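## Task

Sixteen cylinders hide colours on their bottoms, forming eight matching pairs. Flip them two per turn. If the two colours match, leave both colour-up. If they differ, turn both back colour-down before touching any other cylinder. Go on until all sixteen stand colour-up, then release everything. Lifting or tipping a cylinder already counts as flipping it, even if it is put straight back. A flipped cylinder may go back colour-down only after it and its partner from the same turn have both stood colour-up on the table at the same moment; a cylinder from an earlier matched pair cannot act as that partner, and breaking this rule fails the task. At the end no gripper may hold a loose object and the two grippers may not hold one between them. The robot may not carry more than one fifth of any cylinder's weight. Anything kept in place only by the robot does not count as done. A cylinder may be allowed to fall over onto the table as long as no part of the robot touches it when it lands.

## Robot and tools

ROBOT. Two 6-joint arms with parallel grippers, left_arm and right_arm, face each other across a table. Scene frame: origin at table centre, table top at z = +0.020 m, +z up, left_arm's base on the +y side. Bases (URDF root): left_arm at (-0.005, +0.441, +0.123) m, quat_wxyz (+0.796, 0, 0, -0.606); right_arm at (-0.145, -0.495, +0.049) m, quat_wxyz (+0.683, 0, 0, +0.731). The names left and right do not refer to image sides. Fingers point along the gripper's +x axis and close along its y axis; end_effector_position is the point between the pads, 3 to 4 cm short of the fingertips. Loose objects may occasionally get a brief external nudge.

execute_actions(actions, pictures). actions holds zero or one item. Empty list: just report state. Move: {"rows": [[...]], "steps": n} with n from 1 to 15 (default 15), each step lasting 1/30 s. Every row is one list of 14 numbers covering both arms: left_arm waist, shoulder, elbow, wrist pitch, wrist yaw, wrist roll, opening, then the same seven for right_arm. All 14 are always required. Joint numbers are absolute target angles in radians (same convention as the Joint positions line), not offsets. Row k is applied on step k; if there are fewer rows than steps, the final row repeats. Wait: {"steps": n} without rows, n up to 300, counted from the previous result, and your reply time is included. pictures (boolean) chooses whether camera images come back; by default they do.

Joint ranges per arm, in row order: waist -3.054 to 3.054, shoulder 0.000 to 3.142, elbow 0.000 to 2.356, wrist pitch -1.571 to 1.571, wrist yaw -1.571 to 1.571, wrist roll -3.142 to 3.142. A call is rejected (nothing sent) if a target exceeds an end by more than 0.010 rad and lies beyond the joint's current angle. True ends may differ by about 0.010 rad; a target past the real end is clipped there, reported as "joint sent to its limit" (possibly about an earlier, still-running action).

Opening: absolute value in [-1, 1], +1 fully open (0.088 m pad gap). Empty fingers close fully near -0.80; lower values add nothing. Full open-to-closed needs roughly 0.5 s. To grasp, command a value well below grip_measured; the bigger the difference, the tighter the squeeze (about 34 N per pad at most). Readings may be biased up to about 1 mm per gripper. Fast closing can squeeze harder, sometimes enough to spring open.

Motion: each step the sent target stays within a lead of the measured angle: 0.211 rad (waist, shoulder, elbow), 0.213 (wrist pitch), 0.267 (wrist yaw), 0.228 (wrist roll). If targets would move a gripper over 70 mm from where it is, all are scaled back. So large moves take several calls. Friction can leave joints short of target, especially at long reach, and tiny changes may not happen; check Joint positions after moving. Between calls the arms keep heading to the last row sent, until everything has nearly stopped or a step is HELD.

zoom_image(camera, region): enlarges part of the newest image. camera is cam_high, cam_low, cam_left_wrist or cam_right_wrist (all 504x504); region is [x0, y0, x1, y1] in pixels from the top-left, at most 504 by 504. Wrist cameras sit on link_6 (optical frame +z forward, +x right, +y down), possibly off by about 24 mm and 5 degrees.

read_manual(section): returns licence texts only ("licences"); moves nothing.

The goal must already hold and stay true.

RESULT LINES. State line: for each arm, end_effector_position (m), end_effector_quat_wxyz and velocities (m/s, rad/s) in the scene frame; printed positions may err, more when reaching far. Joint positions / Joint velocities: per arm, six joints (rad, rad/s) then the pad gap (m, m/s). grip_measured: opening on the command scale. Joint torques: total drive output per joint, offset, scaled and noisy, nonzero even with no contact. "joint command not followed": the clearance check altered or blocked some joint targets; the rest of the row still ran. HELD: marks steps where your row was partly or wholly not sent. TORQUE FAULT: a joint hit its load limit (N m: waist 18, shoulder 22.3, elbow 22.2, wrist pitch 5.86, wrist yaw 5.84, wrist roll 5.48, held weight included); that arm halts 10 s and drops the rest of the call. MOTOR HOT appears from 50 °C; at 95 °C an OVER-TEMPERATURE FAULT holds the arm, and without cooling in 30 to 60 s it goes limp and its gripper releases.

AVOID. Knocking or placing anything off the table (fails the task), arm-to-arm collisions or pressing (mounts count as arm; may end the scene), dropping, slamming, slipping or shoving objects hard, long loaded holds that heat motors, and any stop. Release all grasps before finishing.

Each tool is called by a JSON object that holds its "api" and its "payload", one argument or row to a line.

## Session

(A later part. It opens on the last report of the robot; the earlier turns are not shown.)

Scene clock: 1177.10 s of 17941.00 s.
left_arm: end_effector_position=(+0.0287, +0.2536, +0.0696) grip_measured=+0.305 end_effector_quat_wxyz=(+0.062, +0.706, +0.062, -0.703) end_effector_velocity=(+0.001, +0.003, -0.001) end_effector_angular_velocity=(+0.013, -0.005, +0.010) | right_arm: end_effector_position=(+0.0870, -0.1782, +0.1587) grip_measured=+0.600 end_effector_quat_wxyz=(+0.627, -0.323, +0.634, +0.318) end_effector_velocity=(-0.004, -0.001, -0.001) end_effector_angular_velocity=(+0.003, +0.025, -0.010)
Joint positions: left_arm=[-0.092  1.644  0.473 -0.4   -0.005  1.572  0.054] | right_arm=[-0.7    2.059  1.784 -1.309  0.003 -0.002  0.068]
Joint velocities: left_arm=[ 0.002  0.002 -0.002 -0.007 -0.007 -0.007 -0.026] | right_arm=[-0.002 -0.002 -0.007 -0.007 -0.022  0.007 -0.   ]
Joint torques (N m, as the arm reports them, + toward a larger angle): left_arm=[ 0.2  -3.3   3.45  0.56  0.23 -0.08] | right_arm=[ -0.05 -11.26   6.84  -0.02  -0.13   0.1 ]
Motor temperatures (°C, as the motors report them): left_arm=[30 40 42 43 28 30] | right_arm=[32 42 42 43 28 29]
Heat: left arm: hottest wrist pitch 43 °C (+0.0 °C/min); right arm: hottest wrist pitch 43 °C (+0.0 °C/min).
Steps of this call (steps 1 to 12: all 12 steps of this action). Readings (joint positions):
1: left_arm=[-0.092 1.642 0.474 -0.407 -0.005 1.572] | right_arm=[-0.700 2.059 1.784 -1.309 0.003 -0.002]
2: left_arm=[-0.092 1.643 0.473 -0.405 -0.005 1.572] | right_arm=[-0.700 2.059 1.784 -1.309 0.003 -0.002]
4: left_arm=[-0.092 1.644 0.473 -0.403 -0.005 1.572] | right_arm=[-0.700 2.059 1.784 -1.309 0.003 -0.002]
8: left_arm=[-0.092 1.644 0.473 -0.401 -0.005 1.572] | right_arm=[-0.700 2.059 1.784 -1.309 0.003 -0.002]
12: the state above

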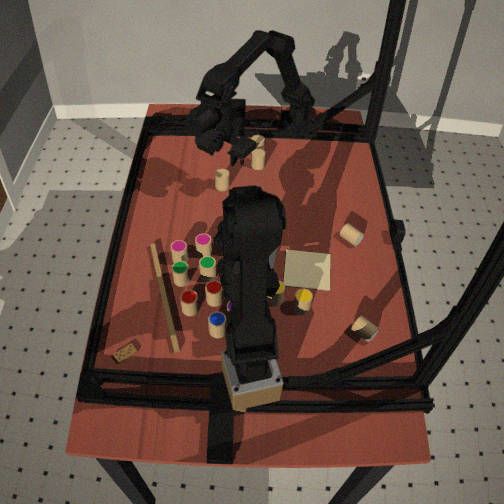

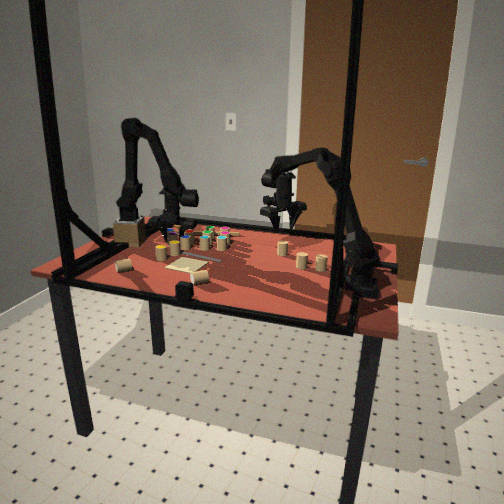

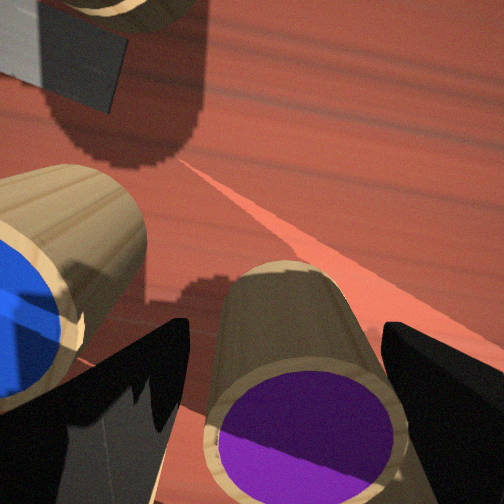

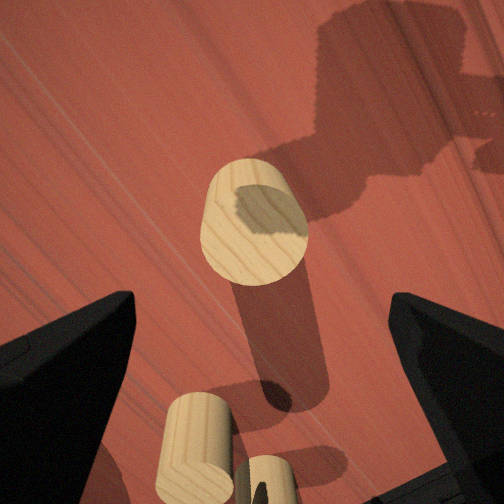

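{"api": "execute_actions", "payload": {
  "actions": [
    {"rows":[[-0.09,1.605,0.484,-0.45,0,1.571,0.3,-0.7,2.055,1.76,-1.275,0,0,0.6],[-0.09,1.554,0.506,-0.523,0,1.571,0.3,-0.7,2.062,1.73,-1.24,0,0,0.6],[-0.09,1.51,0.53,-0.59,0,1.571,0.3,-0.7,2.07,1.70,-1.2,0,0,0.6],[-0.09,1.466,0.555,-0.66,0,1.571,0.3,-0.7,2.079,1.67,-1.16,0,0,0.6],[-0.09,1.42,0.595,-0.75,0,1.571,0.3,-0.7,2.088,1.64,-1.12,0,0,0.6],[-0.09,1.375,0.64,-0.84,0,1.571,0.3,-0.7,2.098,1.61,-1.08,0,0,0.6],[-0.09,1.345,0.673,-0.899,0,1.571,0.3,-0.7,2.108,1.585,-1.045,0,0,0.6],[-0.09,1.345,0.673,-0.899,0,1.571,0.3,-0.7,2.118,1.56,-1.015,0,0,0.6],[-0.09,0.95,0.7,-0.9,0,1.571,0.9,-0.7,2.126,1.542,-0.99,0,0,0.6],[-0.09,0.95,0.7,-0.9,0,1.571,0.9,-0.7,2.132,1.53,-0.973,0,0,0.6],[-0.09,0.95,0.7,-0.9,0,1.571,0.9,-0.7,2.135,1.523,-0.964,0,0,0.6],[-0.09,0.95,0.7,-0.9,0,1.571,0.9,-0.7,2.135,1.523,-0.964,0,0,0.6],[-0.43,0.95,0.7,-0.3,0,1.571,0.9,-0.7,2.135,1.523,-0.964,0,0,0.6]]}
  ],
  "pictures": false
}}

{"api": "execute_actions", "payload": {
  "actions": [
    {"rows":[[-0.43,1.058,0.672,0.386,0,1.571,0.9,-0.7,2.135,1.523,-0.964,0,0,-0.7]],"steps":11}
  ],
  "pictures": false
}}

{"api": "execute_actions", "payload": {
  "actions": [
    {"rows":[[-0.43,1.058,0.672,0.386,0,1.571,0.9,-0.7,2.11,1.585,-1.045,0,0,-0.7],[-0.43,1.058,0.672,0.386,0,1.571,0.9,-0.7,2.085,1.65,-1.13,0,0,-0.7],[-0.43,1.058,0.672,0.386,0,1.571,0.9,-0.7,2.065,1.72,-1.22,0,0,-0.7],[-0.43,1.058,0.672,0.386,0,1.571,0.9,-0.7,2.05,1.79,-1.31,0,0,-0.7],[-0.43,1.058,0.672,0.386,0,1.571,0.9,-0.7,2.05,1.79,-1.31,0,0,-0.7],[-0.43,1.058,0.672,0.386,0,1.571,0.9,-0.7,1.379,1.7,-1.31,0,0,-0.7],[-0.43,1.058,0.672,0.386,0,1.571,0.9,-0.7,1.379,1.7,-1.31,0,0,-0.7],[-0.43,1.058,0.672,0.386,0,1.571,0.9,-0.7,1.379,1.6,-1.31,0,0,-0.7],[-0.43,1.058,0.672,0.386,0,1.571,0.9,-0.7,1.379,1.5,-1.31,0,0,-0.7],[-0.43,1.058,0.672,0.386,0,1.571,0.9,-0.216,1.379,1.4,-0.8,0,0,-0.7]],"steps":15}
  ],
  "pictures": false
}}

{"api": "execute_actions", "payload": {
  "actions": [
    {"rows":[[-0.43,1.058,0.672,0.386,0,1.571,0.9,-0.216,1.376,1.175,0.2,0,0,-0.7]],"steps":15}
  ],
  "pictures": false
}}

{"api": "execute_actions", "payload": {
  "actions": [
    {"rows":[[-0.43,1.058,0.672,0.386,0,1.571,0.9,-0.216,1.376,1.175,0.2,0,0,-0.7]],"steps":12}
  ]
}}

Scene clock: 1189.27 s of 17941.00 s.
left_arm: end_effector_position=(+0.0057, +0.1980, +0.2402) grip_measured=+0.874 end_effector_quat_wxyz=(+0.197, +0.690, -0.170, -0.675) end_effector_velocity=(-0.450, -0.421, +0.482) end_effector_angular_velocity=(-3.109, -0.062, -1.905) | right_arm: end_effector_position=(+0.0873, -0.1778, +0.0675) grip_measured=+0.600 end_effector_quat_wxyz=(+0.627, -0.323, +0.634, +0.318) end_effector_velocity=(+0.001, -0.001, -0.022) end_effector_angular_velocity=(+0.022, -0.007, -0.000)
Joint positions: left_arm=[-0.23   1.022  0.691 -0.714 -0.01   1.573  0.082] | right_arm=[-0.7    2.133  1.527 -0.977  0.003 -0.002  0.068]
Joint velocities: left_arm=[-1.878 -0.94   0.139  2.029  0.066 -0.007  0.003] | right_arm=[-0.007  0.012 -0.076  0.11  -0.007 -0.007  0.   ]
Joint torques (N m, as the arm reports them, + toward a larger angle): left_arm=[-0.34 -2.23  7.25  0.93  0.33 -0.12] | right_arm=[ -0.07 -10.17   6.08   0.33  -0.11   0.08]
Motor temperatures (°C, as the motors report them): left_arm=[30 40 40 42 28 30] | right_arm=[32 44 42 42 28 29]
Heat: left arm: hottest wrist pitch 42 °C (-2.0 °C/min); right arm: hottest shoulder 44 °C (+1.0 °C/min).
Steps of this call (steps 1 to 15: the robot went on to your last target; steps 16 to 90: nothing new was sent; then 8.67 s passed at rest; steps 91 to 105: all 15 steps of this action). Readings (joint positions):
91: left_arm=[-0.092 1.640 0.474 -0.408 -0.004 1.572] | right_arm=[-0.700 2.059 1.782 -1.304 0.003 -0.002]
92: left_arm=[-0.092 1.625 0.479 -0.441 -0.004 1.572] | right_arm=[-0.700 2.059 1.773 -1.286 0.003 -0.002]
94: left_arm=[-0.092 1.563 0.501 -0.545 -0.004 1.572] | right_arm=[-0.700 2.059 1.741 -1.228 0.003 -0.002]
98: left_arm=[-0.092 1.406 0.618 -0.789 -0.004 1.572] | right_arm=[-0.700 2.076 1.631 -1.090 0.003 -0.002]
105: the state above

Scene clock: 1189.63 s of 17941.00 s.
left_arm: end_effector_position=(-0.0590, +0.1015, +0.3407) grip_measured=+0.899 end_effector_quat_wxyz=(+0.351, +0.552, -0.443, -0.614) end_effector_velocity=(-0.031, -0.154, +0.400) end_effector_angular_velocity=(-1.945, +0.317, -0.021) | right_arm: end_effector_position=(+0.0885, -0.1762, +0.0670) grip_measured=+0.002 end_effector_quat_wxyz=(+0.630, -0.322, +0.631, +0.319) end_effector_velocity=(-0.001, -0.002, +0.000) end_effector_angular_velocity=(-0.002, +0.010, +0.005)
Joint positions: left_arm=[-0.426  1.058  0.674  0.01  -0.     1.571  0.083] | right_arm=[-0.7    2.133  1.525 -0.965  0.003 -0.002  0.039]
Joint velocities: left_arm=[-0.017 -0.002 -0.002  1.971  0.007 -0.007 -0.   ] | right_arm=[-0.002 -0.002 -0.002 -0.007 -0.007 -0.007  0.   ]
Joint torques (N m, as the arm reports them, + toward a larger angle): left_arm=[-0.18 -3.29  7.65  2.08  0.07 -0.1 ] | right_arm=[ -0.1  -10.11   5.6    0.19  -0.14   0.08]
Motor temperatures (°C, as the motors report them): left_arm=[30 39 40 42 28 30] | right_arm=[32 44 42 42 28 29]
Heat: left arm: hottest wrist pitch 42 °C (-2.0 °C/min); right arm: hottest shoulder 44 °C (+1.0 °C/min).
Steps of this call (steps 1 to 11: all 11 steps of this action). Readings (joint positions):
1: left_arm=[-0.293 1.013 0.693 -0.647 -0.009 1.573] | right_arm=[-0.700 2.133 1.526 -0.973 0.003 -0.002]
2: left_arm=[-0.346 1.016 0.694 -0.571 -0.002 1.572] | right_arm=[-0.700 2.133 1.525 -0.970 0.003 -0.002]
4: left_arm=[-0.403 1.041 0.687 -0.446 0.001 1.572] | right_arm=[-0.700 2.133 1.525 -0.966 0.003 -0.002]
8: left_arm=[-0.424 1.058 0.674 -0.189 -0.000 1.571] | right_arm=[-0.700 2.133 1.525 -0.966 0.003 -0.002]
11: the state above

Scene clock: 1190.13 s of 17941.00 s.
left_arm: end_effector_position=(-0.0617, +0.0871, +0.4210) grip_measured=+0.900 end_effector_quat_wxyz=(+0.459, +0.459, -0.538, -0.537) end_effector_velocity=(-0.002, -0.000, -0.000) end_effector_angular_velocity=(+0.001, +0.022, -0.000) | right_arm: end_effector_position=(-0.0113, -0.1484, +0.2353) grip_measured=+0.002 end_effector_quat_wxyz=(+0.692, -0.308, +0.448, +0.474) end_effector_velocity=(-0.465, +0.300, +0.388) end_effector_angular_velocity=(+1.944, -0.747, +1.463)
Joint positions: left_arm=[-0.427  1.056  0.674  0.382 -0.     1.572  0.083] | right_arm=[-0.437  1.613  1.445 -0.982  0.002 -0.001  0.039]
Joint velocities: left_arm=[-0.007  0.002 -0.002  0.007 -0.007 -0.022  0.   ] | right_arm=[ 1.453 -1.096 -0.339  1.326 -0.007 -0.007 -0.   ]
Joint torques (N m, as the arm reports them, + toward a larger angle): left_arm=[-0.24 -3.07  7.66  2.21  0.04 -0.13] | right_arm=[ -0.97 -10.62   6.82   0.88  -0.07   0.03]
Motor temperatures (°C, as the motors report them): left_arm=[30 39 40 42 28 30] | right_arm=[32 45 42 42 28 29]
Heat: left arm: hottest wrist pitch 42 °C (-2.0 °C/min); right arm: hottest shoulder 45 °C (+2.0 °C/min).
Steps of this call (steps 1 to 15: all 15 steps of this action). Readings (joint positions):
1: left_arm=[-0.427 1.058 0.674 0.075 -0.000 1.571] | right_arm=[-0.700 2.133 1.533 -0.981 0.003 -0.002]
2: left_arm=[-0.427 1.058 0.674 0.141 -0.000 1.571] | right_arm=[-0.700 2.133 1.555 -1.026 0.003 -0.002]
4: left_arm=[-0.427 1.058 0.674 0.267 -0.000 1.571] | right_arm=[-0.700 2.130 1.632 -1.149 0.003 -0.002]
8: left_arm=[-0.427 1.056 0.674 0.361 -0.000 1.572] | right_arm=[-0.700 1.989 1.684 -1.260 0.003 -0.002]
15: the state above

Scene clock: 1190.63 s of 17941.00 s.
left_arm: end_effector_position=(-0.0617, +0.0871, +0.4215) grip_measured=+0.900 end_effector_quat_wxyz=(+0.460, +0.459, -0.539, -0.537) end_effector_velocity=(-0.002, +0.001, -0.007) end_effector_angular_velocity=(+0.025, -0.011, -0.010) | right_arm: end_effector_position=(-0.0816, -0.0623, +0.3744) grip_measured=+0.003 end_effector_quat_wxyz=(+0.752, -0.069, +0.080, +0.650) end_effector_velocity=(+0.008, +0.087, +0.411) end_effector_angular_velocity=(+1.906, -0.282, +0.035)
Joint positions: left_arm=[-0.427  1.056  0.674  0.384 -0.     1.572  0.083] | right_arm=[-0.215  1.388  1.18  -0.002 -0.002 -0.     0.039]
Joint velocities: left_arm=[-0.002 -0.002 -0.007 -0.022  0.007  0.007  0.   ] | right_arm=[-0.002 -0.002 -0.002  1.927 -0.037 -0.007 -0.001]
Joint torques (N m, as the arm reports them, + toward a larger angle): left_arm=[-0.25 -3.05  7.63  2.14  0.05 -0.13] | right_arm=[-0.08 -7.94  7.32  1.61  0.05  0.04]
Motor temperatures (°C, as the motors report them): left_arm=[30 39 40 42 28 30] | right_arm=[32 44 42 42 28 29]
Heat: left arm: hottest wrist pitch 42 °C (-2.0 °C/min); right arm: hottest shoulder 44 °C (+1.0 °C/min).
Steps of this call (steps 1 to 15: all 15 steps of this action). Readings (joint positions):
1: left_arm=[-0.427 1.056 0.674 0.383 -0.000 1.572] | right_arm=[-0.385 1.566 1.408 -0.907 0.004 -0.001]
2: left_arm=[-0.427 1.056 0.674 0.383 -0.000 1.572] | right_arm=[-0.329 1.510 1.355 -0.840 0.003 -0.001]
4: left_arm=[-0.427 1.056 0.674 0.384 -0.000 1.572] | right_arm=[-0.242 1.419 1.259 -0.725 -0.009 -0.001]
8: left_arm=[-0.427 1.056 0.674 0.384 -0.000 1.572] | right_arm=[-0.214 1.388 1.193 -0.462 -0.004 -0.000]
15: the state above

Scene clock: 1191.03 s of 17941.00 s.
left_arm: end_effector_position=(-0.0618, +0.0871, +0.4215) grip_measured=+0.900 end_effector_quat_wxyz=(+0.459, +0.459, -0.539, -0.537) end_effector_velocity=(+0.000, +0.001, -0.011) end_effector_angular_velocity=(+0.042, +0.001, +0.005) | right_arm: end_effector_position=(-0.0811, -0.0595, +0.4205) grip_measured=+0.002 end_effector_quat_wxyz=(+0.757, -0.002, +0.002, +0.654) end_effector_velocity=(-0.000, -0.001, +0.005) end_effector_angular_velocity=(+0.021, -0.010, +0.005)
Joint positions: left_arm=[-0.428  1.056  0.674  0.384 -0.     1.572  0.083] | right_arm=[-0.215  1.381  1.18   0.196 -0.002 -0.     0.039]
Joint velocities: left_arm=[-0.002 -0.002 -0.007 -0.037 -0.007 -0.007 -0.   ] | right_arm=[-0.002 -0.002 -0.002  0.022 -0.007 -0.007  0.   ]
Joint torques (N m, as the arm reports them, + toward a larger angle): left_arm=[-0.24 -3.1   7.65  2.14  0.04 -0.13] | right_arm=[-0.03 -7.03  7.31  1.54  0.02  0.04]
Motor temperatures (°C, as the motors report them): left_arm=[30 39 40 42 28 30] | right_arm=[32 44 42 42 28 29]
Heat: left arm: hottest wrist pitch 42 °C (-2.0 °C/min); right arm: hottest shoulder 44 °C (+1.0 °C/min).
Steps of this call (steps 1 to 12: all 12 steps of this action). Readings (joint positions):
1: left_arm=[-0.428 1.056 0.674 0.384 -0.000 1.572] | right_arm=[-0.215 1.388 1.180 0.060 -0.002 -0.000]
2: left_arm=[-0.428 1.056 0.674 0.384 -0.000 1.572] | right_arm=[-0.215 1.388 1.180 0.109 -0.002 -0.000]
4: left_arm=[-0.428 1.056 0.674 0.384 -0.000 1.572] | right_arm=[-0.215 1.383 1.180 0.159 -0.002 -0.000]
8: left_arm=[-0.428 1.056 0.674 0.384 -0.000 1.572] | right_arm=[-0.215 1.382 1.180 0.188 -0.002 -0.000]
12: the state above

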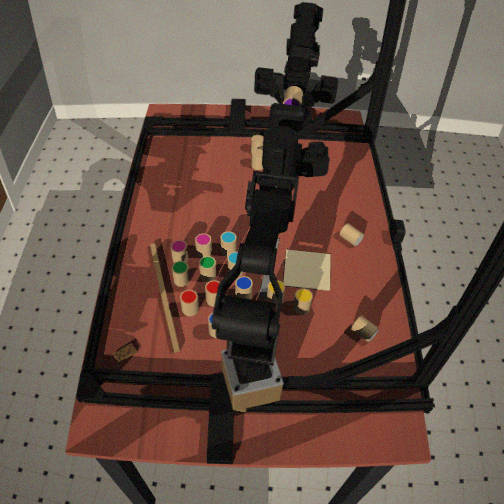

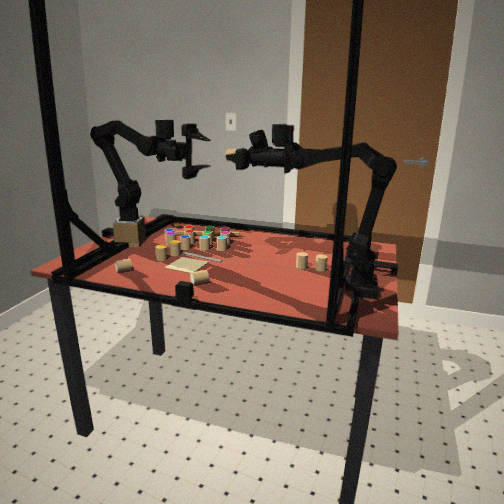

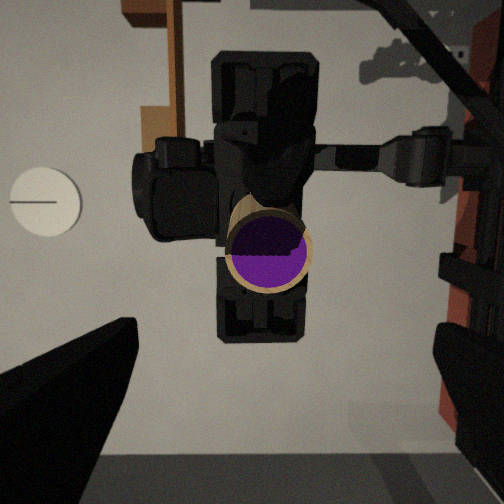

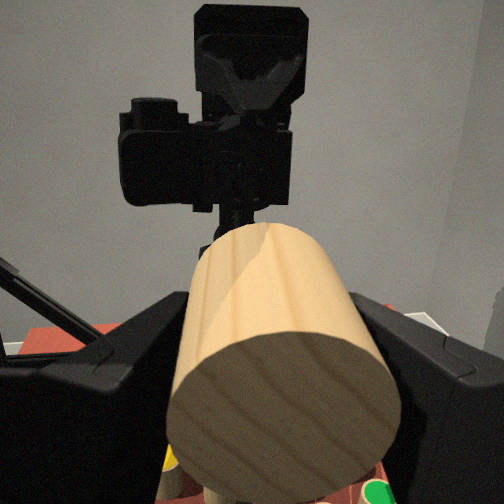

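{"api": "execute_actions", "payload": {
  "actions": [
    {"rows":[[-0.43,1.2,0.77,0.44,0,1.571,0.9,-0.216,1.376,1.148,0.228,0,0,-0.7],[-0.43,1.2,0.77,0.44,0,1.571,0.9,-0.216,1.376,1.148,0.228,0,0,-0.7],[-0.43,1.33,0.86,0.48,0,1.571,0.9,-0.216,1.376,1.148,0.228,0,0,-0.7],[-0.43,1.33,0.86,0.48,0,1.571,0.9,-0.216,1.376,1.148,0.228,0,0,-0.7],[-0.43,1.43,0.93,0.51,0,1.571,0.9,-0.216,1.376,1.148,0.228,0,0,-0.7],[-0.43,1.43,0.93,0.51,0,1.571,0.9,-0.216,1.376,1.148,0.228,0,0,-0.7],[-0.43,1.524,1.0,0.537,0,1.571,0.9,-0.216,1.376,1.148,0.228,0,0,-0.7]],"steps":14}
  ],
  "pictures": false
}}

{"api": "execute_actions", "payload": {
  "actions": [
    {"rows":[[-0.43,1.524,1.0,0.537,0,1.571,-0.7,-0.216,1.376,1.148,0.228,0,0,-0.7]],"steps":12}
  ],
  "pictures": false
}}

{"api": "execute_actions", "payload": {
  "actions": [
    {"rows":[[-0.43,1.524,1.0,0.537,0,1.571,-0.7,-0.216,1.376,1.148,0.228,0,0,0.6]],"steps":11}
  ],
  "pictures": false
}}

{"api": "execute_actions", "payload": {
  "actions": [
    {"rows":[[-0.43,1.43,0.93,0.51,0,1.571,-0.7,-0.216,1.376,1.148,0.228,0,0,0.6],[-0.43,1.33,0.86,0.48,0,1.571,-0.7,-0.216,1.376,1.148,0.228,0,0,0.6],[-0.43,1.2,0.77,0.44,0,1.571,-0.7,-0.216,1.376,1.148,0.228,0,0,0.6],[-0.43,1.058,0.672,0.386,0,1.571,-0.7,-0.216,1.376,1.148,0.228,0,0,0.6]],"steps":8}
  ],
  "pictures": false
}}

{"api": "execute_actions", "payload": {
  "actions": [
    {"rows":[[-0.38,0.95,0.7,-0.9,0,1.571,-0.7,-0.57,1.25,1.3,-1.179,0,0,0.6]],"steps":15}
  ],
  "pictures": false
}}

{"api": "execute_actions", "payload": {
  "actions": [
    {"rows":[[-0.38,0.95,0.7,-0.9,0,1.571,-0.7,-0.57,1.25,1.3,-1.179,0,0,0.6],[-0.38,0.95,0.7,-0.9,0,1.571,-0.7,-0.57,1.25,1.3,-1.179,0,0,0.6],[-0.38,0.95,0.7,-0.9,0,1.571,-0.7,-0.57,1.25,1.3,-1.179,0,0,0.6],[-0.38,0.95,0.7,-0.9,0,1.571,-0.7,-0.57,1.25,1.3,-1.179,0,0,0.6],[-0.38,1.345,0.673,-0.899,0,1.571,-0.7,-0.57,1.25,1.3,-1.179,0,0,0.6],[-0.38,1.345,0.673,-0.899,0,1.571,-0.7,-0.57,1.25,1.3,-1.179,0,0,0.6],[-0.38,1.345,0.673,-0.899,0,1.571,-0.7,-0.57,1.57,1.185,-1.18,0,0,0.6]],"steps":14}
  ],
  "pictures": false
}}

{"api": "execute_actions", "payload": {
  "actions": [
    {"rows":[[-0.38,1.375,0.64,-0.84,0,1.571,-0.7,-0.57,1.57,1.185,-1.18,0,0,0.6],[-0.38,1.405,0.61,-0.78,0,1.571,-0.7,-0.57,1.57,1.185,-1.18,0,0,0.6],[-0.38,1.435,0.582,-0.72,0,1.571,-0.7,-0.57,1.57,1.185,-1.18,0,0,0.6],[-0.38,1.466,0.555,-0.66,0,1.571,-0.7,-0.57,1.57,1.185,-1.18,0,0,0.6],[-0.38,1.51,0.53,-0.6,0,1.571,-0.7,-0.57,1.57,1.185,-1.18,0,0,0.6],[-0.38,1.55,0.508,-0.54,0,1.571,-0.7,-0.57,1.57,1.185,-1.18,0,0,0.6],[-0.38,1.582,0.493,-0.485,0,1.571,-0.7,-0.57,1.57,1.185,-1.18,0,0,0.6],[-0.38,1.605,0.484,-0.448,0,1.571,-0.7,-0.57,1.57,1.185,-1.18,0,0,0.6],[-0.38,1.622,0.478,-0.423,0,1.571,-0.7,-0.57,1.57,1.185,-1.18,0,0,0.6],[-0.38,1.634,0.474,-0.408,0,1.571,-0.7,-0.57,1.57,1.185,-1.18,0,0,0.6],[-0.38,1.642,0.471,-0.402,0,1.571,-0.7,-0.57,1.57,1.185,-1.18,0,0,0.6],[-0.38,1.647,0.47,-0.4,0,1.571,-0.7,-0.57,1.57,1.185,-1.18,0,0,0.6],[-0.38,1.65,0.469,-0.398,0,1.571,-0.7,-0.57,1.57,1.185,-1.18,0,0,0.6]],"steps":15}
  ],
  "pictures": false
}}

{"api": "execute_actions", "payload": {
  "actions": [
    {"rows":[[-0.38,1.65,0.469,-0.398,0,1.571,-0.7,-0.57,1.57,1.185,-1.18,0,0,0.6],[-0.38,1.65,0.469,-0.398,0,1.571,0.25,-0.57,1.57,1.185,-1.18,0,0,0.6]],"steps":12}
  ]
}}

Scene clock: 1206.57 s of 17941.00 s.
left_arm: end_effector_position=(-0.0790, -0.0196, +0.4138) grip_measured=+0.900 end_effector_quat_wxyz=(+0.456, +0.462, -0.536, -0.540) end_effector_velocity=(-0.001, -0.008, +0.048) end_effector_angular_velocity=(-0.136, +0.029, +0.005) | right_arm: end_effector_position=(-0.0811, -0.0594, +0.4154) grip_measured=+0.002 end_effector_quat_wxyz=(+0.757, -0.000, -0.000, +0.654) end_effector_velocity=(-0.002, -0.000, +0.001) end_effector_angular_velocity=(+0.008, +0.006, +0.020)
Joint positions: left_arm=[-0.428  1.521  0.981  0.53  -0.     1.572  0.083] | right_arm=[-0.215  1.381  1.155  0.225 -0.002 -0.     0.039]
Joint velocities: left_arm=[-0.002  0.007  0.081  0.066 -0.007 -0.007 -0.   ] | right_arm=[-0.002 -0.002 -0.002  0.007 -0.022  0.007 -0.   ]
Joint torques (N m, as the arm reports them, + toward a larger angle): left_arm=[-0.16 -5.97  9.51  2.35  0.04 -0.12] | right_arm=[-0.03 -7.02  7.05  1.61  0.03  0.02]
Motor temperatures (°C, as the motors report them): left_arm=[30 39 42 43 28 30] | right_arm=[32 44 42 43 28 29]
Heat: left arm: hottest wrist pitch 43 °C (+0.0 °C/min); right arm: hottest shoulder 44 °C (+1.0 °C/min).
Steps of this call (steps 1 to 15: the robot went on to your last target; steps 16 to 452: nothing new was sent; steps 453 to 466: all 14 steps of this action). Readings (joint positions):
453: left_arm=[-0.428 1.077 0.686 0.392 -0.000 1.572] | right_arm=[-0.215 1.381 1.175 0.205 -0.002 -0.000]
454: left_arm=[-0.428 1.110 0.709 0.414 -0.000 1.571] | right_arm=[-0.215 1.381 1.170 0.213 -0.002 -0.000]
456: left_arm=[-0.428 1.216 0.787 0.452 -0.000 1.571] | right_arm=[-0.215 1.381 1.164 0.219 -0.002 -0.000]
460: left_arm=[-0.428 1.428 0.933 0.511 -0.000 1.572] | right_arm=[-0.215 1.381 1.155 0.223 -0.002 -0.000]
466: the state above

Scene clock: 1206.97 s of 17941.00 s.
left_arm: end_effector_position=(-0.0791, -0.0204, +0.4200) grip_measured=+0.021 end_effector_quat_wxyz=(+0.460, +0.457, -0.540, -0.536) end_effector_velocity=(+0.002, +0.000, +0.002) end_effector_angular_velocity=(-0.004, +0.023, +0.019) | right_arm: end_effector_position=(-0.0811, -0.0594, +0.4156) grip_measured=+0.002 end_effector_quat_wxyz=(+0.757, -0.000, -0.000, +0.654) end_effector_velocity=(+0.002, -0.001, -0.001) end_effector_angular_velocity=(-0.001, -0.022, -0.010)
Joint positions: left_arm=[-0.428  1.521  0.992  0.536 -0.     1.572  0.04 ] | right_arm=[-0.215  1.381  1.155  0.226 -0.002 -0.     0.039]
Joint velocities: left_arm=[-0.002 -0.002 -0.002  0.007 -0.022 -0.022  0.   ] | right_arm=[-0.002 -0.002 -0.007  0.007  0.007 -0.022  0.   ]
Joint torques (N m, as the arm reports them, + toward a larger angle): left_arm=[-0.17 -5.83  8.76  2.1   0.04 -0.13] | right_arm=[-0.19 -7.06  7.    1.6   0.03  0.04]
Motor temperatures (°C, as the motors report them): left_arm=[30 39 42 44 28 30] | right_arm=[32 44 42 43 28 29]
Heat: left arm: hottest wrist pitch 44 °C (+1.0 °C/min); right arm: hottest shoulder 44 °C (+1.0 °C/min).
Steps of this call (steps 1 to 12: all 12 steps of this action). Readings (joint positions):
1: left_arm=[-0.428 1.521 0.984 0.532 -0.000 1.572] | right_arm=[-0.215 1.381 1.155 0.225 -0.002 -0.000]
2: left_arm=[-0.428 1.521 0.987 0.535 -0.000 1.572] | right_arm=[-0.215 1.381 1.155 0.225 -0.002 -0.000]
4: left_arm=[-0.428 1.521 0.991 0.537 -0.000 1.572] | right_arm=[-0.215 1.381 1.155 0.225 -0.002 -0.000]
8: left_arm=[-0.428 1.521 0.992 0.536 -0.000 1.572] | right_arm=[-0.215 1.381 1.155 0.225 -0.002 -0.000]
12: the state above

Scene clock: 1207.33 s of 17941.00 s.
left_arm: end_effector_position=(-0.0791, -0.0204, +0.4200) grip_measured=+0.020 end_effector_quat_wxyz=(+0.460, +0.457, -0.540, -0.536) end_effector_velocity=(-0.002, +0.001, -0.005) end_effector_angular_velocity=(+0.021, -0.011, +0.000) | right_arm: end_effector_position=(-0.0811, -0.0594, +0.4158) grip_measured=+0.580 end_effector_quat_wxyz=(+0.757, +0.000, -0.000, +0.654) end_effector_velocity=(-0.000, -0.002, +0.003) end_effector_angular_velocity=(+0.001, -0.008, +0.005)
Joint positions: left_arm=[-0.428  1.521  0.992  0.536 -0.     1.572  0.04 ] | right_arm=[-0.215  1.381  1.155  0.226 -0.002 -0.     0.067]
Joint velocities: left_arm=[-0.007 -0.002 -0.002 -0.022 -0.007  0.007  0.   ] | right_arm=[-0.002 -0.007  0.002 -0.007 -0.007 -0.007  0.174]
Joint torques (N m, as the arm reports them, + toward a larger angle): left_arm=[-0.19 -5.86  8.77  2.1   0.05 -0.13] | right_arm=[-0.08 -6.96  7.    1.54  0.04  0.06]
Motor temperatures (°C, as the motors report them): left_arm=[30 39 42 44 28 30] | right_arm=[32 44 42 43 28 29]
Heat: left arm: hottest wrist pitch 44 °C (+1.0 °C/min); right arm: hottest shoulder 44 °C (+1.0 °C/min).
Steps of this call (steps 1 to 11: all 11 steps of this action). Readings (joint positions):
1: left_arm=[-0.428 1.521 0.992 0.536 -0.000 1.572] | right_arm=[-0.215 1.381 1.155 0.226 -0.002 -0.000]
2: left_arm=[-0.428 1.521 0.992 0.536 -0.000 1.572] | right_arm=[-0.215 1.381 1.155 0.226 -0.002 -0.000]
4: left_arm=[-0.428 1.521 0.992 0.536 -0.000 1.572] | right_arm=[-0.215 1.381 1.155 0.226 -0.002 -0.000]
8: left_arm=[-0.428 1.521 0.992 0.536 -0.000 1.572] | right_arm=[-0.215 1.381 1.155 0.226 -0.002 -0.000]
11: the state above

Scene clock: 1207.60 s of 17941.00 s.
left_arm: end_effector_position=(-0.0645, +0.0713, +0.4053) grip_measured=+0.020 end_effector_quat_wxyz=(+0.446, +0.472, -0.527, -0.549) end_effector_velocity=(+0.035, +0.217, +0.204) end_effector_angular_velocity=(-0.684, +0.131, +0.006) | right_arm: end_effector_position=(-0.0811, -0.0594, +0.4158) grip_measured=+0.599 end_effector_quat_wxyz=(+0.757, +0.000, -0.001, +0.654) end_effector_velocity=(-0.002, -0.000, -0.002) end_effector_angular_velocity=(-0.008, -0.006, +0.020)
Joint positions: left_arm=[-0.428  1.136  0.694  0.394 -0.     1.572  0.04 ] | right_arm=[-0.215  1.381  1.155  0.226 -0.002 -0.     0.068]
Joint velocities: left_arm=[-0.002 -1.096 -0.393 -0.007 -0.007 -0.022 -0.   ] | right_arm=[-0.002 -0.002 -0.002 -0.007 -0.022 -0.007  0.   ]
Joint torques (N m, as the arm reports them, + toward a larger angle): left_arm=[-0.2  -3.62  8.95  2.4   0.04 -0.13] | right_arm=[-0.06 -6.99  7.12  1.52  0.02  0.02]
Motor temperatures (°C, as the motors report them): left_arm=[30 39 42 44 28 30] | right_arm=[32 44 42 44 28 29]
Heat: left arm: hottest wrist pitch 44 °C (+1.0 °C/min); right arm: hottest shoulder 44 °C (+1.0 °C/min).
Steps of this call (steps 1 to 8: all 8 steps of this action). Readings (joint positions):
1: left_arm=[-0.428 1.509 0.984 0.532 -0.000 1.572] | right_arm=[-0.215 1.381 1.155 0.226 -0.002 -0.000]
2: left_arm=[-0.428 1.477 0.957 0.516 -0.000 1.572] | right_arm=[-0.215 1.381 1.155 0.226 -0.002 -0.000]
4: left_arm=[-0.428 1.362 0.847 0.465 -0.000 1.572] | right_arm=[-0.215 1.381 1.155 0.226 -0.002 -0.000]
8: the state above

Scene clock: 1208.10 s of 17941.00 s.
left_arm: end_effector_position=(-0.0359, +0.1762, +0.2777) grip_measured=+0.020 end_effector_quat_wxyz=(+0.216, +0.643, -0.292, -0.674) end_effector_velocity=(+0.038, +0.320, -0.292) end_effector_angular_velocity=(+1.982, -0.226, +0.013) | right_arm: end_effector_position=(+0.0272, -0.1802, +0.3540) grip_measured=+0.600 end_effector_quat_wxyz=(+0.824, -0.149, +0.250, +0.487) end_effector_velocity=(-0.116, -0.207, -0.373) end_effector_angular_velocity=(-1.784, +0.968, +0.028)
Joint positions: left_arm=[-0.383  0.953  0.702 -0.582  0.002  1.572  0.04 ] | right_arm=[-0.568  1.249  1.3   -0.642  0.003 -0.     0.068]
Joint velocities: left_arm=[ 0.002 -0.002  0.002 -2.    -0.007 -0.007  0.   ] | right_arm=[-0.002  0.027 -0.002 -2.    -0.022 -0.022 -0.   ]
Joint torques (N m, as the arm reports them, + toward a larger angle): left_arm=[ 0.23 -2.75  7.3   1.65  0.   -0.11] | right_arm=[-0.1  -5.23  7.36  1.27 -0.12  0.04]
Motor temperatures (°C, as the motors report them): left_arm=[30 39 42 44 28 30] | right_arm=[32 44 42 44 28 29]
Heat: left arm: hottest wrist pitch 44 °C (+1.0 °C/min); right arm: hottest shoulder 44 °C (+1.0 °C/min).
Steps of this call (steps 1 to 15: all 15 steps of this action). Readings (joint positions):
1: left_arm=[-0.424 1.090 0.692 0.348 0.001 1.572] | right_arm=[-0.226 1.372 1.167 0.192 -0.011 -0.000]
2: left_arm=[-0.411 1.044 0.694 0.275 0.001 1.572] | right_arm=[-0.256 1.363 1.182 0.143 -0.014 -0.000]
4: left_arm=[-0.391 0.978 0.699 0.152 0.002 1.572] | right_arm=[-0.342 1.336 1.216 0.056 -0.008 -0.000]
8: left_arm=[-0.383 0.952 0.704 -0.115 0.002 1.572] | right_arm=[-0.530 1.270 1.283 -0.178 0.006 -0.000]
15: the state above

Scene clock: 1208.57 s of 17941.00 s.
left_arm: end_effector_position=(-0.0271, +0.2528, +0.1607) grip_measured=+0.019 end_effector_quat_wxyz=(-0.039, +0.705, -0.042, -0.707) end_effector_velocity=(+0.001, -0.002, -0.009) end_effector_angular_velocity=(+0.011, -0.009, +0.024) | right_arm: end_effector_position=(-0.0140, -0.2555, +0.1658) grip_measured=+0.600 end_effector_quat_wxyz=(+0.618, -0.356, +0.598, +0.365) end_effector_velocity=(-0.062, -0.116, -0.279) end_effector_angular_velocity=(-1.126, +0.623, +0.015)
Joint positions: left_arm=[-0.382  1.336  0.668 -0.898  0.002  1.572  0.04 ] | right_arm=[-0.568  1.558  1.188 -1.17   0.003 -0.     0.068]
Joint velocities: left_arm=[ 0.002  0.037 -0.012  0.037 -0.007 -0.022 -0.   ] | right_arm=[-0.007  0.701 -0.388 -0.198 -0.007 -0.022 -0.   ]
Joint torques (N m, as the arm reports them, + toward a larger angle): left_arm=[ 0.2  -2.89  6.52  0.48  0.01 -0.05] | right_arm=[ -0.13 -10.73   8.7    0.13  -0.13   0.02]
Motor temperatures (°C, as the motors report them): left_arm=[30 39 42 43 28 30] | right_arm=[32 44 42 43 28 29]
Heat: left arm: hottest wrist pitch 43 °C (+0.0 °C/min); right arm: hottest shoulder 44 °C (+1.0 °C/min).
Steps of this call (steps 1 to 14: all 14 steps of this action). Readings (joint positions):
1: left_arm=[-0.383 0.953 0.702 -0.648 0.002 1.572] | right_arm=[-0.568 1.249 1.300 -0.708 0.003 -0.000]
2: left_arm=[-0.383 0.953 0.702 -0.714 0.002 1.572] | right_arm=[-0.568 1.249 1.300 -0.773 0.003 -0.000]
4: left_arm=[-0.383 0.953 0.700 -0.823 0.002 1.572] | right_arm=[-0.568 1.249 1.300 -0.905 0.003 -0.000]
8: left_arm=[-0.382 1.169 0.691 -0.878 0.002 1.572] | right_arm=[-0.568 1.288 1.279 -1.097 0.003 -0.000]
14: the state above

Scene clock: 1209.07 s of 17941.00 s.
left_arm: end_effector_position=(-0.0270, +0.2530, +0.0705) grip_measured=+0.019 end_effector_quat_wxyz=(-0.042, +0.705, -0.038, -0.707) end_effector_velocity=(-0.002, -0.003, -0.018) end_effector_angular_velocity=(-0.016, +0.009, +0.005) | right_arm: end_effector_position=(-0.0158, -0.2589, +0.1592) grip_measured=+0.600 end_effector_quat_wxyz=(+0.608, -0.362, +0.609, +0.359) end_effector_velocity=(+0.000, +0.001, -0.000) end_effector_angular_velocity=(+0.010, +0.003, +0.020)
Joint positions: left_arm=[-0.382  1.64   0.475 -0.411  0.002  1.571  0.04 ] | right_arm=[-0.568  1.575  1.179 -1.179  0.003 -0.     0.068]
Joint velocities: left_arm=[-0.002  0.081 -0.027  0.125  0.007 -0.007 -0.002] | right_arm=[-0.002 -0.002 -0.002  0.007 -0.007 -0.022 -0.   ]
Joint torques (N m, as the arm reports them, + toward a larger angle): left_arm=[ 0.2  -3.48  3.62  0.56  0.02 -0.07] | right_arm=[-0.2  -6.95  6.8   0.   -0.13  0.03]
Motor temperatures (°C, as the motors report them): left_arm=[30 39 42 43 28 30] | right_arm=[32 44 42 43 28 29]
Heat: left arm: hottest wrist pitch 43 °C (+0.0 °C/min); right arm: hottest shoulder 44 °C (+1.0 °C/min).
Steps of this call (steps 1 to 15: all 15 steps of this action). Readings (joint positions):
1: left_arm=[-0.382 1.341 0.665 -0.887 0.002 1.571] | right_arm=[-0.568 1.573 1.178 -1.176 0.003 -0.000]
2: left_arm=[-0.382 1.351 0.655 -0.855 0.002 1.571] | right_arm=[-0.568 1.578 1.175 -1.178 0.003 -0.000]
4: left_arm=[-0.382 1.396 0.620 -0.762 0.002 1.571] | right_arm=[-0.568 1.576 1.177 -1.179 0.003 -0.000]
8: left_arm=[-0.382 1.535 0.526 -0.559 0.002 1.571] | right_arm=[-0.568 1.575 1.179 -1.179 0.003 -0.000]
15: the state above

Scene clock: 1209.47 s of 17941.00 s.
left_arm: end_effector_position=(-0.0272, +0.2518, +0.0695) grip_measured=+0.246 end_effector_quat_wxyz=(-0.040, +0.705, -0.040, -0.707) end_effector_velocity=(+0.001, +0.003, -0.001) end_effector_angular_velocity=(+0.011, -0.009, +0.005) | right_arm: end_effector_position=(-0.0158, -0.2589, +0.1592) grip_measured=+0.600 end_effector_quat_wxyz=(+0.608, -0.362, +0.609, +0.359) end_effector_velocity=(+0.001, +0.000, -0.000) end_effector_angular_velocity=(+0.010, +0.003, -0.000)
Joint positions: left_arm=[-0.382  1.645  0.473 -0.4    0.002  1.572  0.051] | right_arm=[-0.568  1.575  1.179 -1.179  0.003 -0.     0.068]
Joint velocities: left_arm=[-0.002  0.002 -0.002 -0.007 -0.007 -0.007 -0.011] | right_arm=[-0.007 -0.002 -0.002  0.007 -0.007 -0.007 -0.   ]
Joint torques (N m, as the arm reports them, + toward a larger angle): left_arm=[ 0.21 -3.29  3.39  0.55  0.02 -0.06] | right_arm=[-0.16 -7.05  6.85  0.02 -0.12  0.04]
Motor temperatures (°C, as the motors report them): left_arm=[30 39 42 43 28 30] | right_arm=[32 43 42 43 28 29]
Heat: left arm: hottest wrist pitch 43 °C (+0.0 °C/min); right arm: hottest shoulder 43 °C (+0.0 °C/min).
Steps of this call (steps 1 to 12: all 12 steps of this action). Readings (joint positions):
1: left_arm=[-0.382 1.642 0.474 -0.409 0.002 1.572] | right_arm=[-0.568 1.575 1.179 -1.179 0.003 -0.000]
2: left_arm=[-0.382 1.642 0.474 -0.407 0.002 1.572] | right_arm=[-0.568 1.575 1.179 -1.179 0.003 -0.000]
4: left_arm=[-0.382 1.642 0.474 -0.404 0.002 1.572] | right_arm=[-0.568 1.575 1.179 -1.179 0.003 -0.000]
8: left_arm=[-0.382 1.644 0.473 -0.400 0.002 1.572] | right_arm=[-0.568 1.575 1.179 -1.179 0.003 -0.000]
12: the state above

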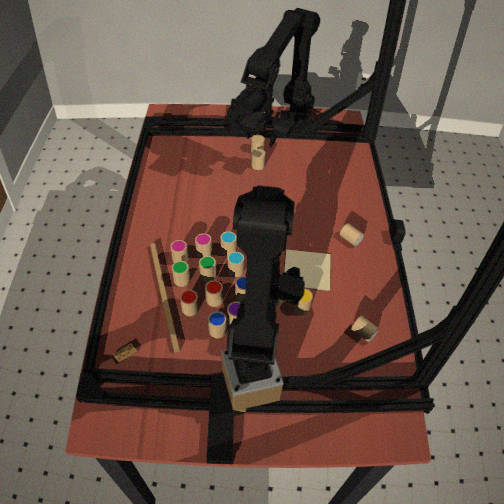

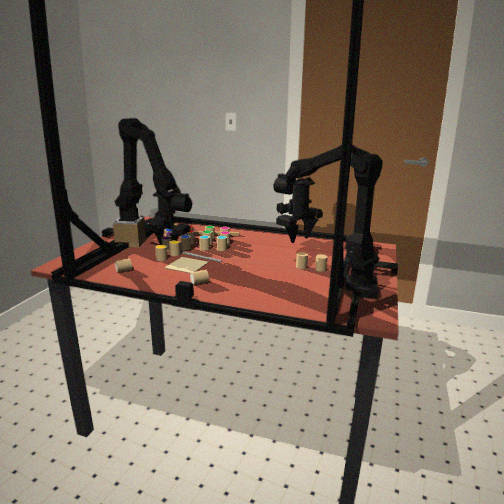

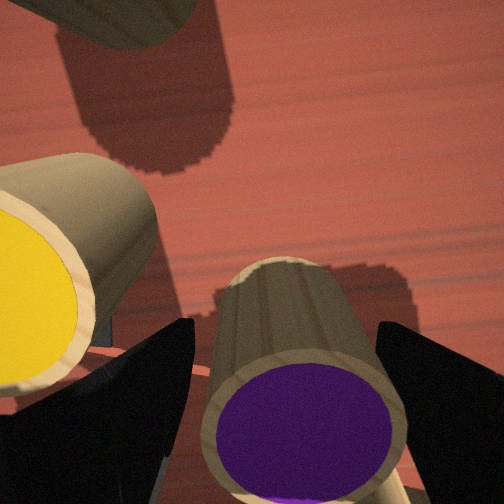

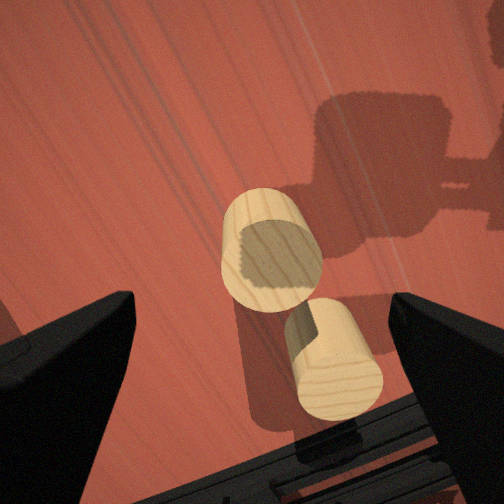

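{"api": "execute_actions", "payload": {
  "actions": [
    {"rows":[[-0.38,1.605,0.484,-0.45,0,1.571,0.25,-0.594,1.545,1.15,-1.18,0,-0.5,0.5],[-0.38,1.554,0.506,-0.523,0,1.571,0.25,-0.594,1.545,1.14,-1.17,0,-0.5,0.5],[-0.38,1.51,0.53,-0.59,0,1.571,0.25,-0.594,1.552,1.115,-1.135,0,-0.5,0.5],[-0.38,1.466,0.555,-0.66,0,1.571,0.25,-0.594,1.563,1.085,-1.093,0,-0.5,0.5],[-0.38,1.42,0.595,-0.75,0,1.571,0.25,-0.594,1.575,1.055,-1.05,0,-0.5,0.5],[-0.38,1.375,0.64,-0.84,0,1.571,0.25,-0.594,1.589,1.025,-1.007,0,-0.5,0.5],[-0.38,1.345,0.673,-0.899,0,1.571,0.25,-0.594,1.603,0.995,-0.963,0,-0.5,0.5],[-0.38,1.345,0.673,-0.899,0,1.571,0.25,-0.594,1.618,0.966,-0.92,0,-0.5,0.5],[-0.38,0.95,0.7,-0.9,0,1.571,0.9,-0.594,1.633,0.938,-0.878,0,-0.5,0.5],[-0.38,0.95,0.7,-0.9,0,1.571,0.9,-0.594,1.647,0.914,-0.84,0,-0.5,0.5],[-0.38,0.95,0.7,-0.9,0,1.571,0.9,-0.594,1.66,0.894,-0.81,0,-0.5,0.5],[-0.38,0.95,0.7,-0.9,0,1.571,0.9,-0.594,1.668,0.88,-0.79,0,-0.5,0.5],[-0.43,0.95,0.7,-0.3,0,1.571,0.9,-0.594,1.668,0.88,-0.79,0,-0.5,0.5]]}
  ],
  "pictures": false
}}

{"api": "execute_actions", "payload": {
  "actions": [
    {"rows":[[-0.43,1.058,0.672,0.386,0,1.571,0.9,-0.594,1.668,0.88,-0.79,0,-0.5,0.5],[-0.43,1.058,0.672,0.386,0,1.571,0.9,-0.594,1.668,0.88,-0.79,0,-0.5,-0.7]],"steps":12}
  ],
  "pictures": false
}}

{"api": "execute_actions", "payload": {
  "actions": [
    {"rows":[[-0.43,1.058,0.672,0.386,0,1.571,0.9,-0.594,1.633,0.938,-0.87,0,-0.5,-0.7],[-0.43,1.058,0.672,0.386,0,1.571,0.9,-0.594,1.595,1.01,-0.97,0,-0.5,-0.7],[-0.43,1.058,0.672,0.386,0,1.571,0.9,-0.594,1.565,1.085,-1.07,0,-0.5,-0.7],[-0.43,1.058,0.672,0.386,0,1.571,0.9,-0.594,1.545,1.155,-1.17,0,-0.5,-0.7],[-0.43,1.058,0.672,0.386,0,1.571,0.9,-0.594,1.545,1.155,-1.17,0,-0.5,-0.7],[-0.43,1.058,0.672,0.386,0,1.571,0.9,-0.594,1.379,1.35,-1.17,0,0,-0.7],[-0.43,1.058,0.672,0.386,0,1.571,0.9,-0.594,1.379,1.35,-1.17,0,0,-0.7],[-0.43,1.058,0.672,0.386,0,1.571,0.9,-0.216,1.379,1.3,-0.8,0,0,-0.7]],"steps":12}
  ],
  "pictures": false
}}

{"api": "execute_actions", "payload": {
  "actions": [
    {"rows":[[-0.43,1.058,0.672,0.386,0,1.571,0.9,-0.216,1.376,1.172,0.204,0,0,-0.7]],"steps":15}
  ],
  "pictures": false
}}

{"api": "execute_actions", "payload": {
  "actions": [
    {"rows":[[-0.43,1.058,0.672,0.386,0,1.571,0.9,-0.216,1.376,1.172,0.204,0,0,-0.7]],"steps":10}
  ]
}}

Scene clock: 1222.73 s of 17941.00 s.
left_arm: end_effector_position=(-0.0404, +0.1972, +0.2440) grip_measured=+0.878 end_effector_quat_wxyz=(+0.143, +0.665, -0.240, -0.693) end_effector_velocity=(-0.123, -0.400, +0.537) end_effector_angular_velocity=(-3.266, +0.465, -0.261) | right_arm: end_effector_position=(-0.0164, -0.2717, +0.0697) grip_measured=+0.500 end_effector_quat_wxyz=(+0.502, -0.494, +0.512, +0.491) end_effector_velocity=(-0.019, -0.032, -0.074) end_effector_angular_velocity=(-0.087, +0.060, +0.049)
Joint positions: left_arm=[-0.412  1.013  0.691 -0.697  0.001  1.571  0.082] | right_arm=[-0.591  1.661  0.891 -0.815  0.001 -0.494  0.064]
Joint velocities: left_arm=[-0.271 -1.004  0.193  2.103 -0.007 -0.007  0.   ] | right_arm=[-0.002  0.105 -0.227  0.227 -0.007 -0.051 -0.   ]
Joint torques (N m, as the arm reports them, + toward a larger angle): left_arm=[ 0.17 -1.39  6.95  1.    0.08 -0.09] | right_arm=[-0.29 -6.5   5.95  0.44 -0.09 -0.09]
Motor temperatures (°C, as the motors report them): left_arm=[30 39 40 41 28 30] | right_arm=[32 43 42 42 28 29]
Heat: left arm: hottest wrist pitch 41 °C (-1.0 °C/min); right arm: hottest shoulder 43 °C (+1.0 °C/min).
Steps of this call (steps 1 to 15: the robot went on to your last target; steps 16 to 90: nothing new was sent; then 9.77 s passed at rest; steps 91 to 105: all 15 steps of this action). Readings (joint positions):
91: left_arm=[-0.382 1.640 0.474 -0.407 0.002 1.572] | right_arm=[-0.571 1.573 1.177 -1.178 0.002 -0.053]
92: left_arm=[-0.382 1.625 0.479 -0.440 0.002 1.572] | right_arm=[-0.577 1.569 1.171 -1.177 0.001 -0.128]
94: left_arm=[-0.382 1.563 0.502 -0.546 0.002 1.572] | right_arm=[-0.587 1.561 1.143 -1.147 0.001 -0.268]
98: left_arm=[-0.382 1.406 0.618 -0.790 0.002 1.572] | right_arm=[-0.591 1.576 1.043 -1.008 0.001 -0.450]
105: the state above

Scene clock: 1223.13 s of 17941.00 s.
left_arm: end_effector_position=(-0.0603, +0.0959, +0.3567) grip_measured=+0.900 end_effector_quat_wxyz=(+0.375, +0.533, -0.465, -0.599) end_effector_velocity=(-0.019, -0.122, +0.407) end_effector_angular_velocity=(-1.921, +0.310, +0.007) | right_arm: end_effector_position=(-0.0151, -0.2694, +0.0678) grip_measured=+0.004 end_effector_quat_wxyz=(+0.506, -0.494, +0.507, +0.493) end_effector_velocity=(-0.001, -0.000, +0.001) end_effector_angular_velocity=(+0.002, +0.008, +0.005)
Joint positions: left_arm=[-0.427  1.059  0.672  0.091  0.     1.571  0.083] | right_arm=[-0.591  1.663  0.884 -0.793  0.    -0.497  0.039]
Joint velocities: left_arm=[-0.002 -0.002  0.002  1.941 -0.007 -0.007 -0.   ] | right_arm=[-0.002 -0.002  0.002 -0.007 -0.007 -0.007 -0.   ]
Joint torques (N m, as the arm reports them, + toward a larger angle): left_arm=[-0.23 -3.38  7.87  2.28  0.05 -0.11] | right_arm=[-0.24 -5.79  5.06  0.24 -0.07 -0.07]
Motor temperatures (°C, as the motors report them): left_arm=[30 39 40 41 28 30] | right_arm=[32 43 42 42 28 29]
Heat: left arm: hottest wrist pitch 41 °C (-1.0 °C/min); right arm: hottest shoulder 43 °C (+1.0 °C/min).
Steps of this call (steps 1 to 12: all 12 steps of this action). Readings (joint positions):
1: left_arm=[-0.419 1.002 0.694 -0.629 0.001 1.571] | right_arm=[-0.591 1.663 0.886 -0.808 0.001 -0.495]
2: left_arm=[-0.422 1.006 0.696 -0.554 0.001 1.571] | right_arm=[-0.591 1.663 0.885 -0.802 0.001 -0.496]
4: left_arm=[-0.425 1.037 0.689 -0.430 0.001 1.571] | right_arm=[-0.591 1.663 0.884 -0.794 0.001 -0.496]
8: left_arm=[-0.427 1.058 0.673 -0.173 0.001 1.571] | right_arm=[-0.591 1.663 0.884 -0.793 0.000 -0.497]
12: the state above

Scene clock: 1223.53 s of 17941.00 s.
left_arm: end_effector_position=(-0.0618, +0.0872, +0.4210) grip_measured=+0.900 end_effector_quat_wxyz=(+0.459, +0.459, -0.538, -0.538) end_effector_velocity=(+0.003, +0.000, +0.002) end_effector_angular_velocity=(-0.013, +0.024, +0.020) | right_arm: end_effector_position=(-0.0249, -0.1829, +0.2339) grip_measured=+0.004 end_effector_quat_wxyz=(+0.672, -0.365, +0.379, +0.521) end_effector_velocity=(-0.355, +0.401, +0.380) end_effector_angular_velocity=(+1.985, +0.034, -0.010)
Joint positions: left_arm=[-0.427  1.056  0.674  0.383  0.001  1.571  0.083] | right_arm=[-0.433  1.431  1.247 -0.912  0.008 -0.196  0.039]
Joint velocities: left_arm=[-0.002 -0.002 -0.007  0.022 -0.022 -0.022 -0.   ] | right_arm=[ 1.414 -0.369  0.471  0.989 -0.007  1.604 -0.   ]
Joint torques (N m, as the arm reports them, + toward a larger angle): left_arm=[-0.27 -2.99  7.65  2.09  0.04 -0.13] | right_arm=[ 0.89 -7.12  7.24  0.61 -0.2   0.08]
Motor temperatures (°C, as the motors report them): left_arm=[30 39 40 41 28 30] | right_arm=[32 43 42 42 28 29]
Heat: left arm: hottest wrist pitch 41 °C (-1.0 °C/min); right arm: hottest shoulder 43 °C (+1.0 °C/min).
Steps of this call (steps 1 to 12: all 12 steps of this action). Readings (joint positions):
1: left_arm=[-0.427 1.059 0.672 0.157 0.000 1.571] | right_arm=[-0.591 1.662 0.891 -0.807 0.000 -0.497]
2: left_arm=[-0.427 1.059 0.672 0.224 0.000 1.571] | right_arm=[-0.591 1.658 0.912 -0.856 0.000 -0.497]
4: left_arm=[-0.427 1.058 0.673 0.321 0.001 1.571] | right_arm=[-0.591 1.631 0.991 -0.994 0.000 -0.497]
8: left_arm=[-0.427 1.056 0.674 0.368 0.001 1.571] | right_arm=[-0.583 1.511 1.157 -1.080 0.007 -0.375]
12: the state above

Scene clock: 1224.03 s of 17941.00 s.
left_arm: end_effector_position=(-0.0618, +0.0872, +0.4214) grip_measured=+0.900 end_effector_quat_wxyz=(+0.459, +0.458, -0.539, -0.537) end_effector_velocity=(-0.002, +0.001, -0.007) end_effector_angular_velocity=(+0.028, +0.003, -0.010) | right_arm: end_effector_position=(-0.0812, -0.0605, +0.3865) grip_measured=+0.003 end_effector_quat_wxyz=(+0.754, -0.051, +0.056, +0.652) end_effector_velocity=(+0.007, +0.060, +0.403) end_effector_angular_velocity=(+1.849, -0.264, +0.018)
Joint positions: left_arm=[-0.427  1.056  0.674  0.384  0.001  1.571  0.083] | right_arm=[-0.216  1.386  1.175  0.06  -0.002 -0.004  0.039]
Joint velocities: left_arm=[-0.002 -0.002 -0.007 -0.022  0.007 -0.007 -0.   ] | right_arm=[-0.002 -0.002 -0.002  1.868 -0.022  0.007  0.001]
Joint torques (N m, as the arm reports them, + toward a larger angle): left_arm=[-0.21 -3.06  7.66  2.14  0.03 -0.12] | right_arm=[-0.08 -7.71  7.53  1.72  0.06  0.11]
Motor temperatures (°C, as the motors report them): left_arm=[30 39 40 42 28 30] | right_arm=[32 43 42 42 28 29]
Heat: left arm: hottest wrist pitch 42 °C (+0.0 °C/min); right arm: hottest shoulder 43 °C (+1.0 °C/min).
Steps of this call (steps 1 to 15: all 15 steps of this action). Readings (joint positions):
1: left_arm=[-0.427 1.056 0.674 0.383 0.001 1.571] | right_arm=[-0.380 1.417 1.245 -0.851 0.008 -0.138]
2: left_arm=[-0.427 1.056 0.674 0.383 0.001 1.571] | right_arm=[-0.323 1.401 1.231 -0.780 0.004 -0.092]
4: left_arm=[-0.427 1.056 0.674 0.384 0.001 1.571] | right_arm=[-0.243 1.387 1.205 -0.655 -0.007 -0.044]
8: left_arm=[-0.427 1.056 0.674 0.384 0.001 1.571] | right_arm=[-0.216 1.386 1.176 -0.398 -0.004 -0.011]
15: the state above

Scene clock: 1224.37 s of 17941.00 s.
left_arm: end_effector_position=(-0.0619, +0.0872, +0.4214) grip_measured=+0.900 end_effector_quat_wxyz=(+0.459, +0.458, -0.539, -0.537) end_effector_velocity=(+0.000, +0.001, -0.002) end_effector_angular_velocity=(+0.006, -0.008, +0.005) | right_arm: end_effector_position=(-0.0811, -0.0598, +0.4196) grip_measured=+0.003 end_effector_quat_wxyz=(+0.757, -0.003, +0.001, +0.654) end_effector_velocity=(-0.002, -0.000, +0.011) end_effector_angular_velocity=(+0.050, -0.015, +0.020)
Joint positions: left_arm=[-0.428  1.056  0.674  0.384  0.001  1.571  0.083] | right_arm=[-0.216  1.38   1.175  0.199 -0.002 -0.003  0.039]
Joint velocities: left_arm=[-0.002 -0.002 -0.002 -0.007 -0.007  0.007  0.   ] | right_arm=[-0.002 -0.002 -0.002  0.051 -0.022 -0.007 -0.   ]
Joint torques (N m, as the arm reports them, + toward a larger angle): left_arm=[-0.23 -3.09  7.71  2.13  0.02 -0.11] | right_arm=[-0.05 -7.05  7.37  1.59  0.05  0.12]
Motor temperatures (°C, as the motors report them): left_arm=[30 39 40 42 28 30] | right_arm=[32 43 42 42 28 29]
Heat: left arm: hottest wrist pitch 42 °C (-1.0 °C/min); right arm: hottest shoulder 43 °C (+1.0 °C/min).
Steps of this call (steps 1 to 10: all 10 steps of this action). Readings (joint positions):
1: left_arm=[-0.428 1.056 0.674 0.384 0.001 1.571] | right_arm=[-0.216 1.386 1.175 0.111 -0.002 -0.003]
2: left_arm=[-0.428 1.056 0.674 0.384 0.001 1.571] | right_arm=[-0.216 1.384 1.175 0.144 -0.002 -0.003]
4: left_arm=[-0.428 1.056 0.674 0.384 0.001 1.571] | right_arm=[-0.216 1.380 1.175 0.176 -0.002 -0.003]
8: left_arm=[-0.428 1.056 0.674 0.384 0.001 1.571] | right_arm=[-0.216 1.380 1.175 0.194 -0.002 -0.003]
10: the state above

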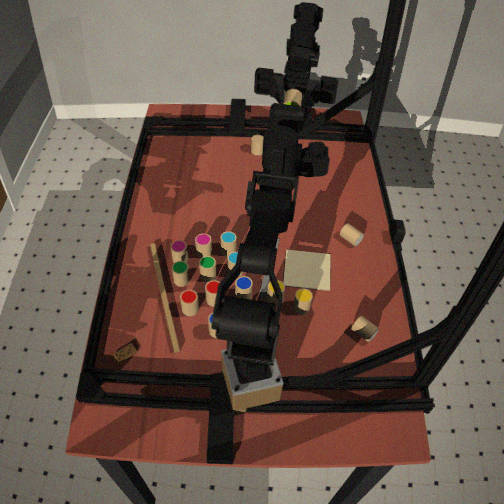

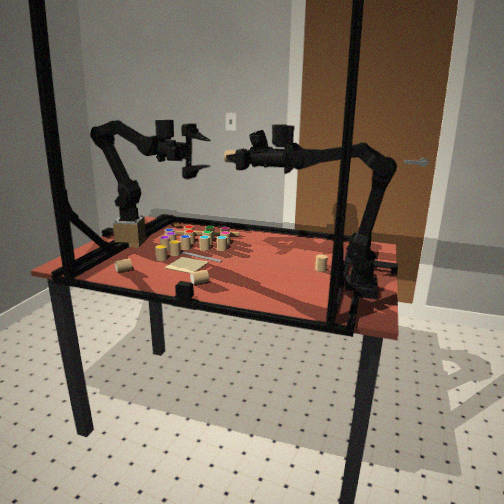

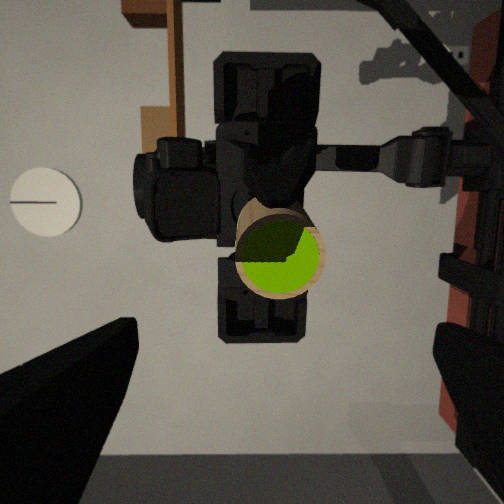

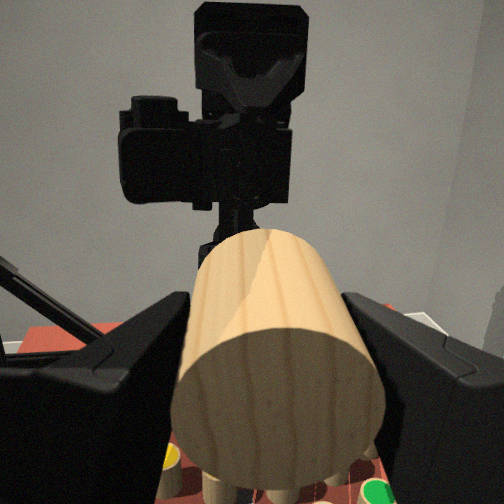

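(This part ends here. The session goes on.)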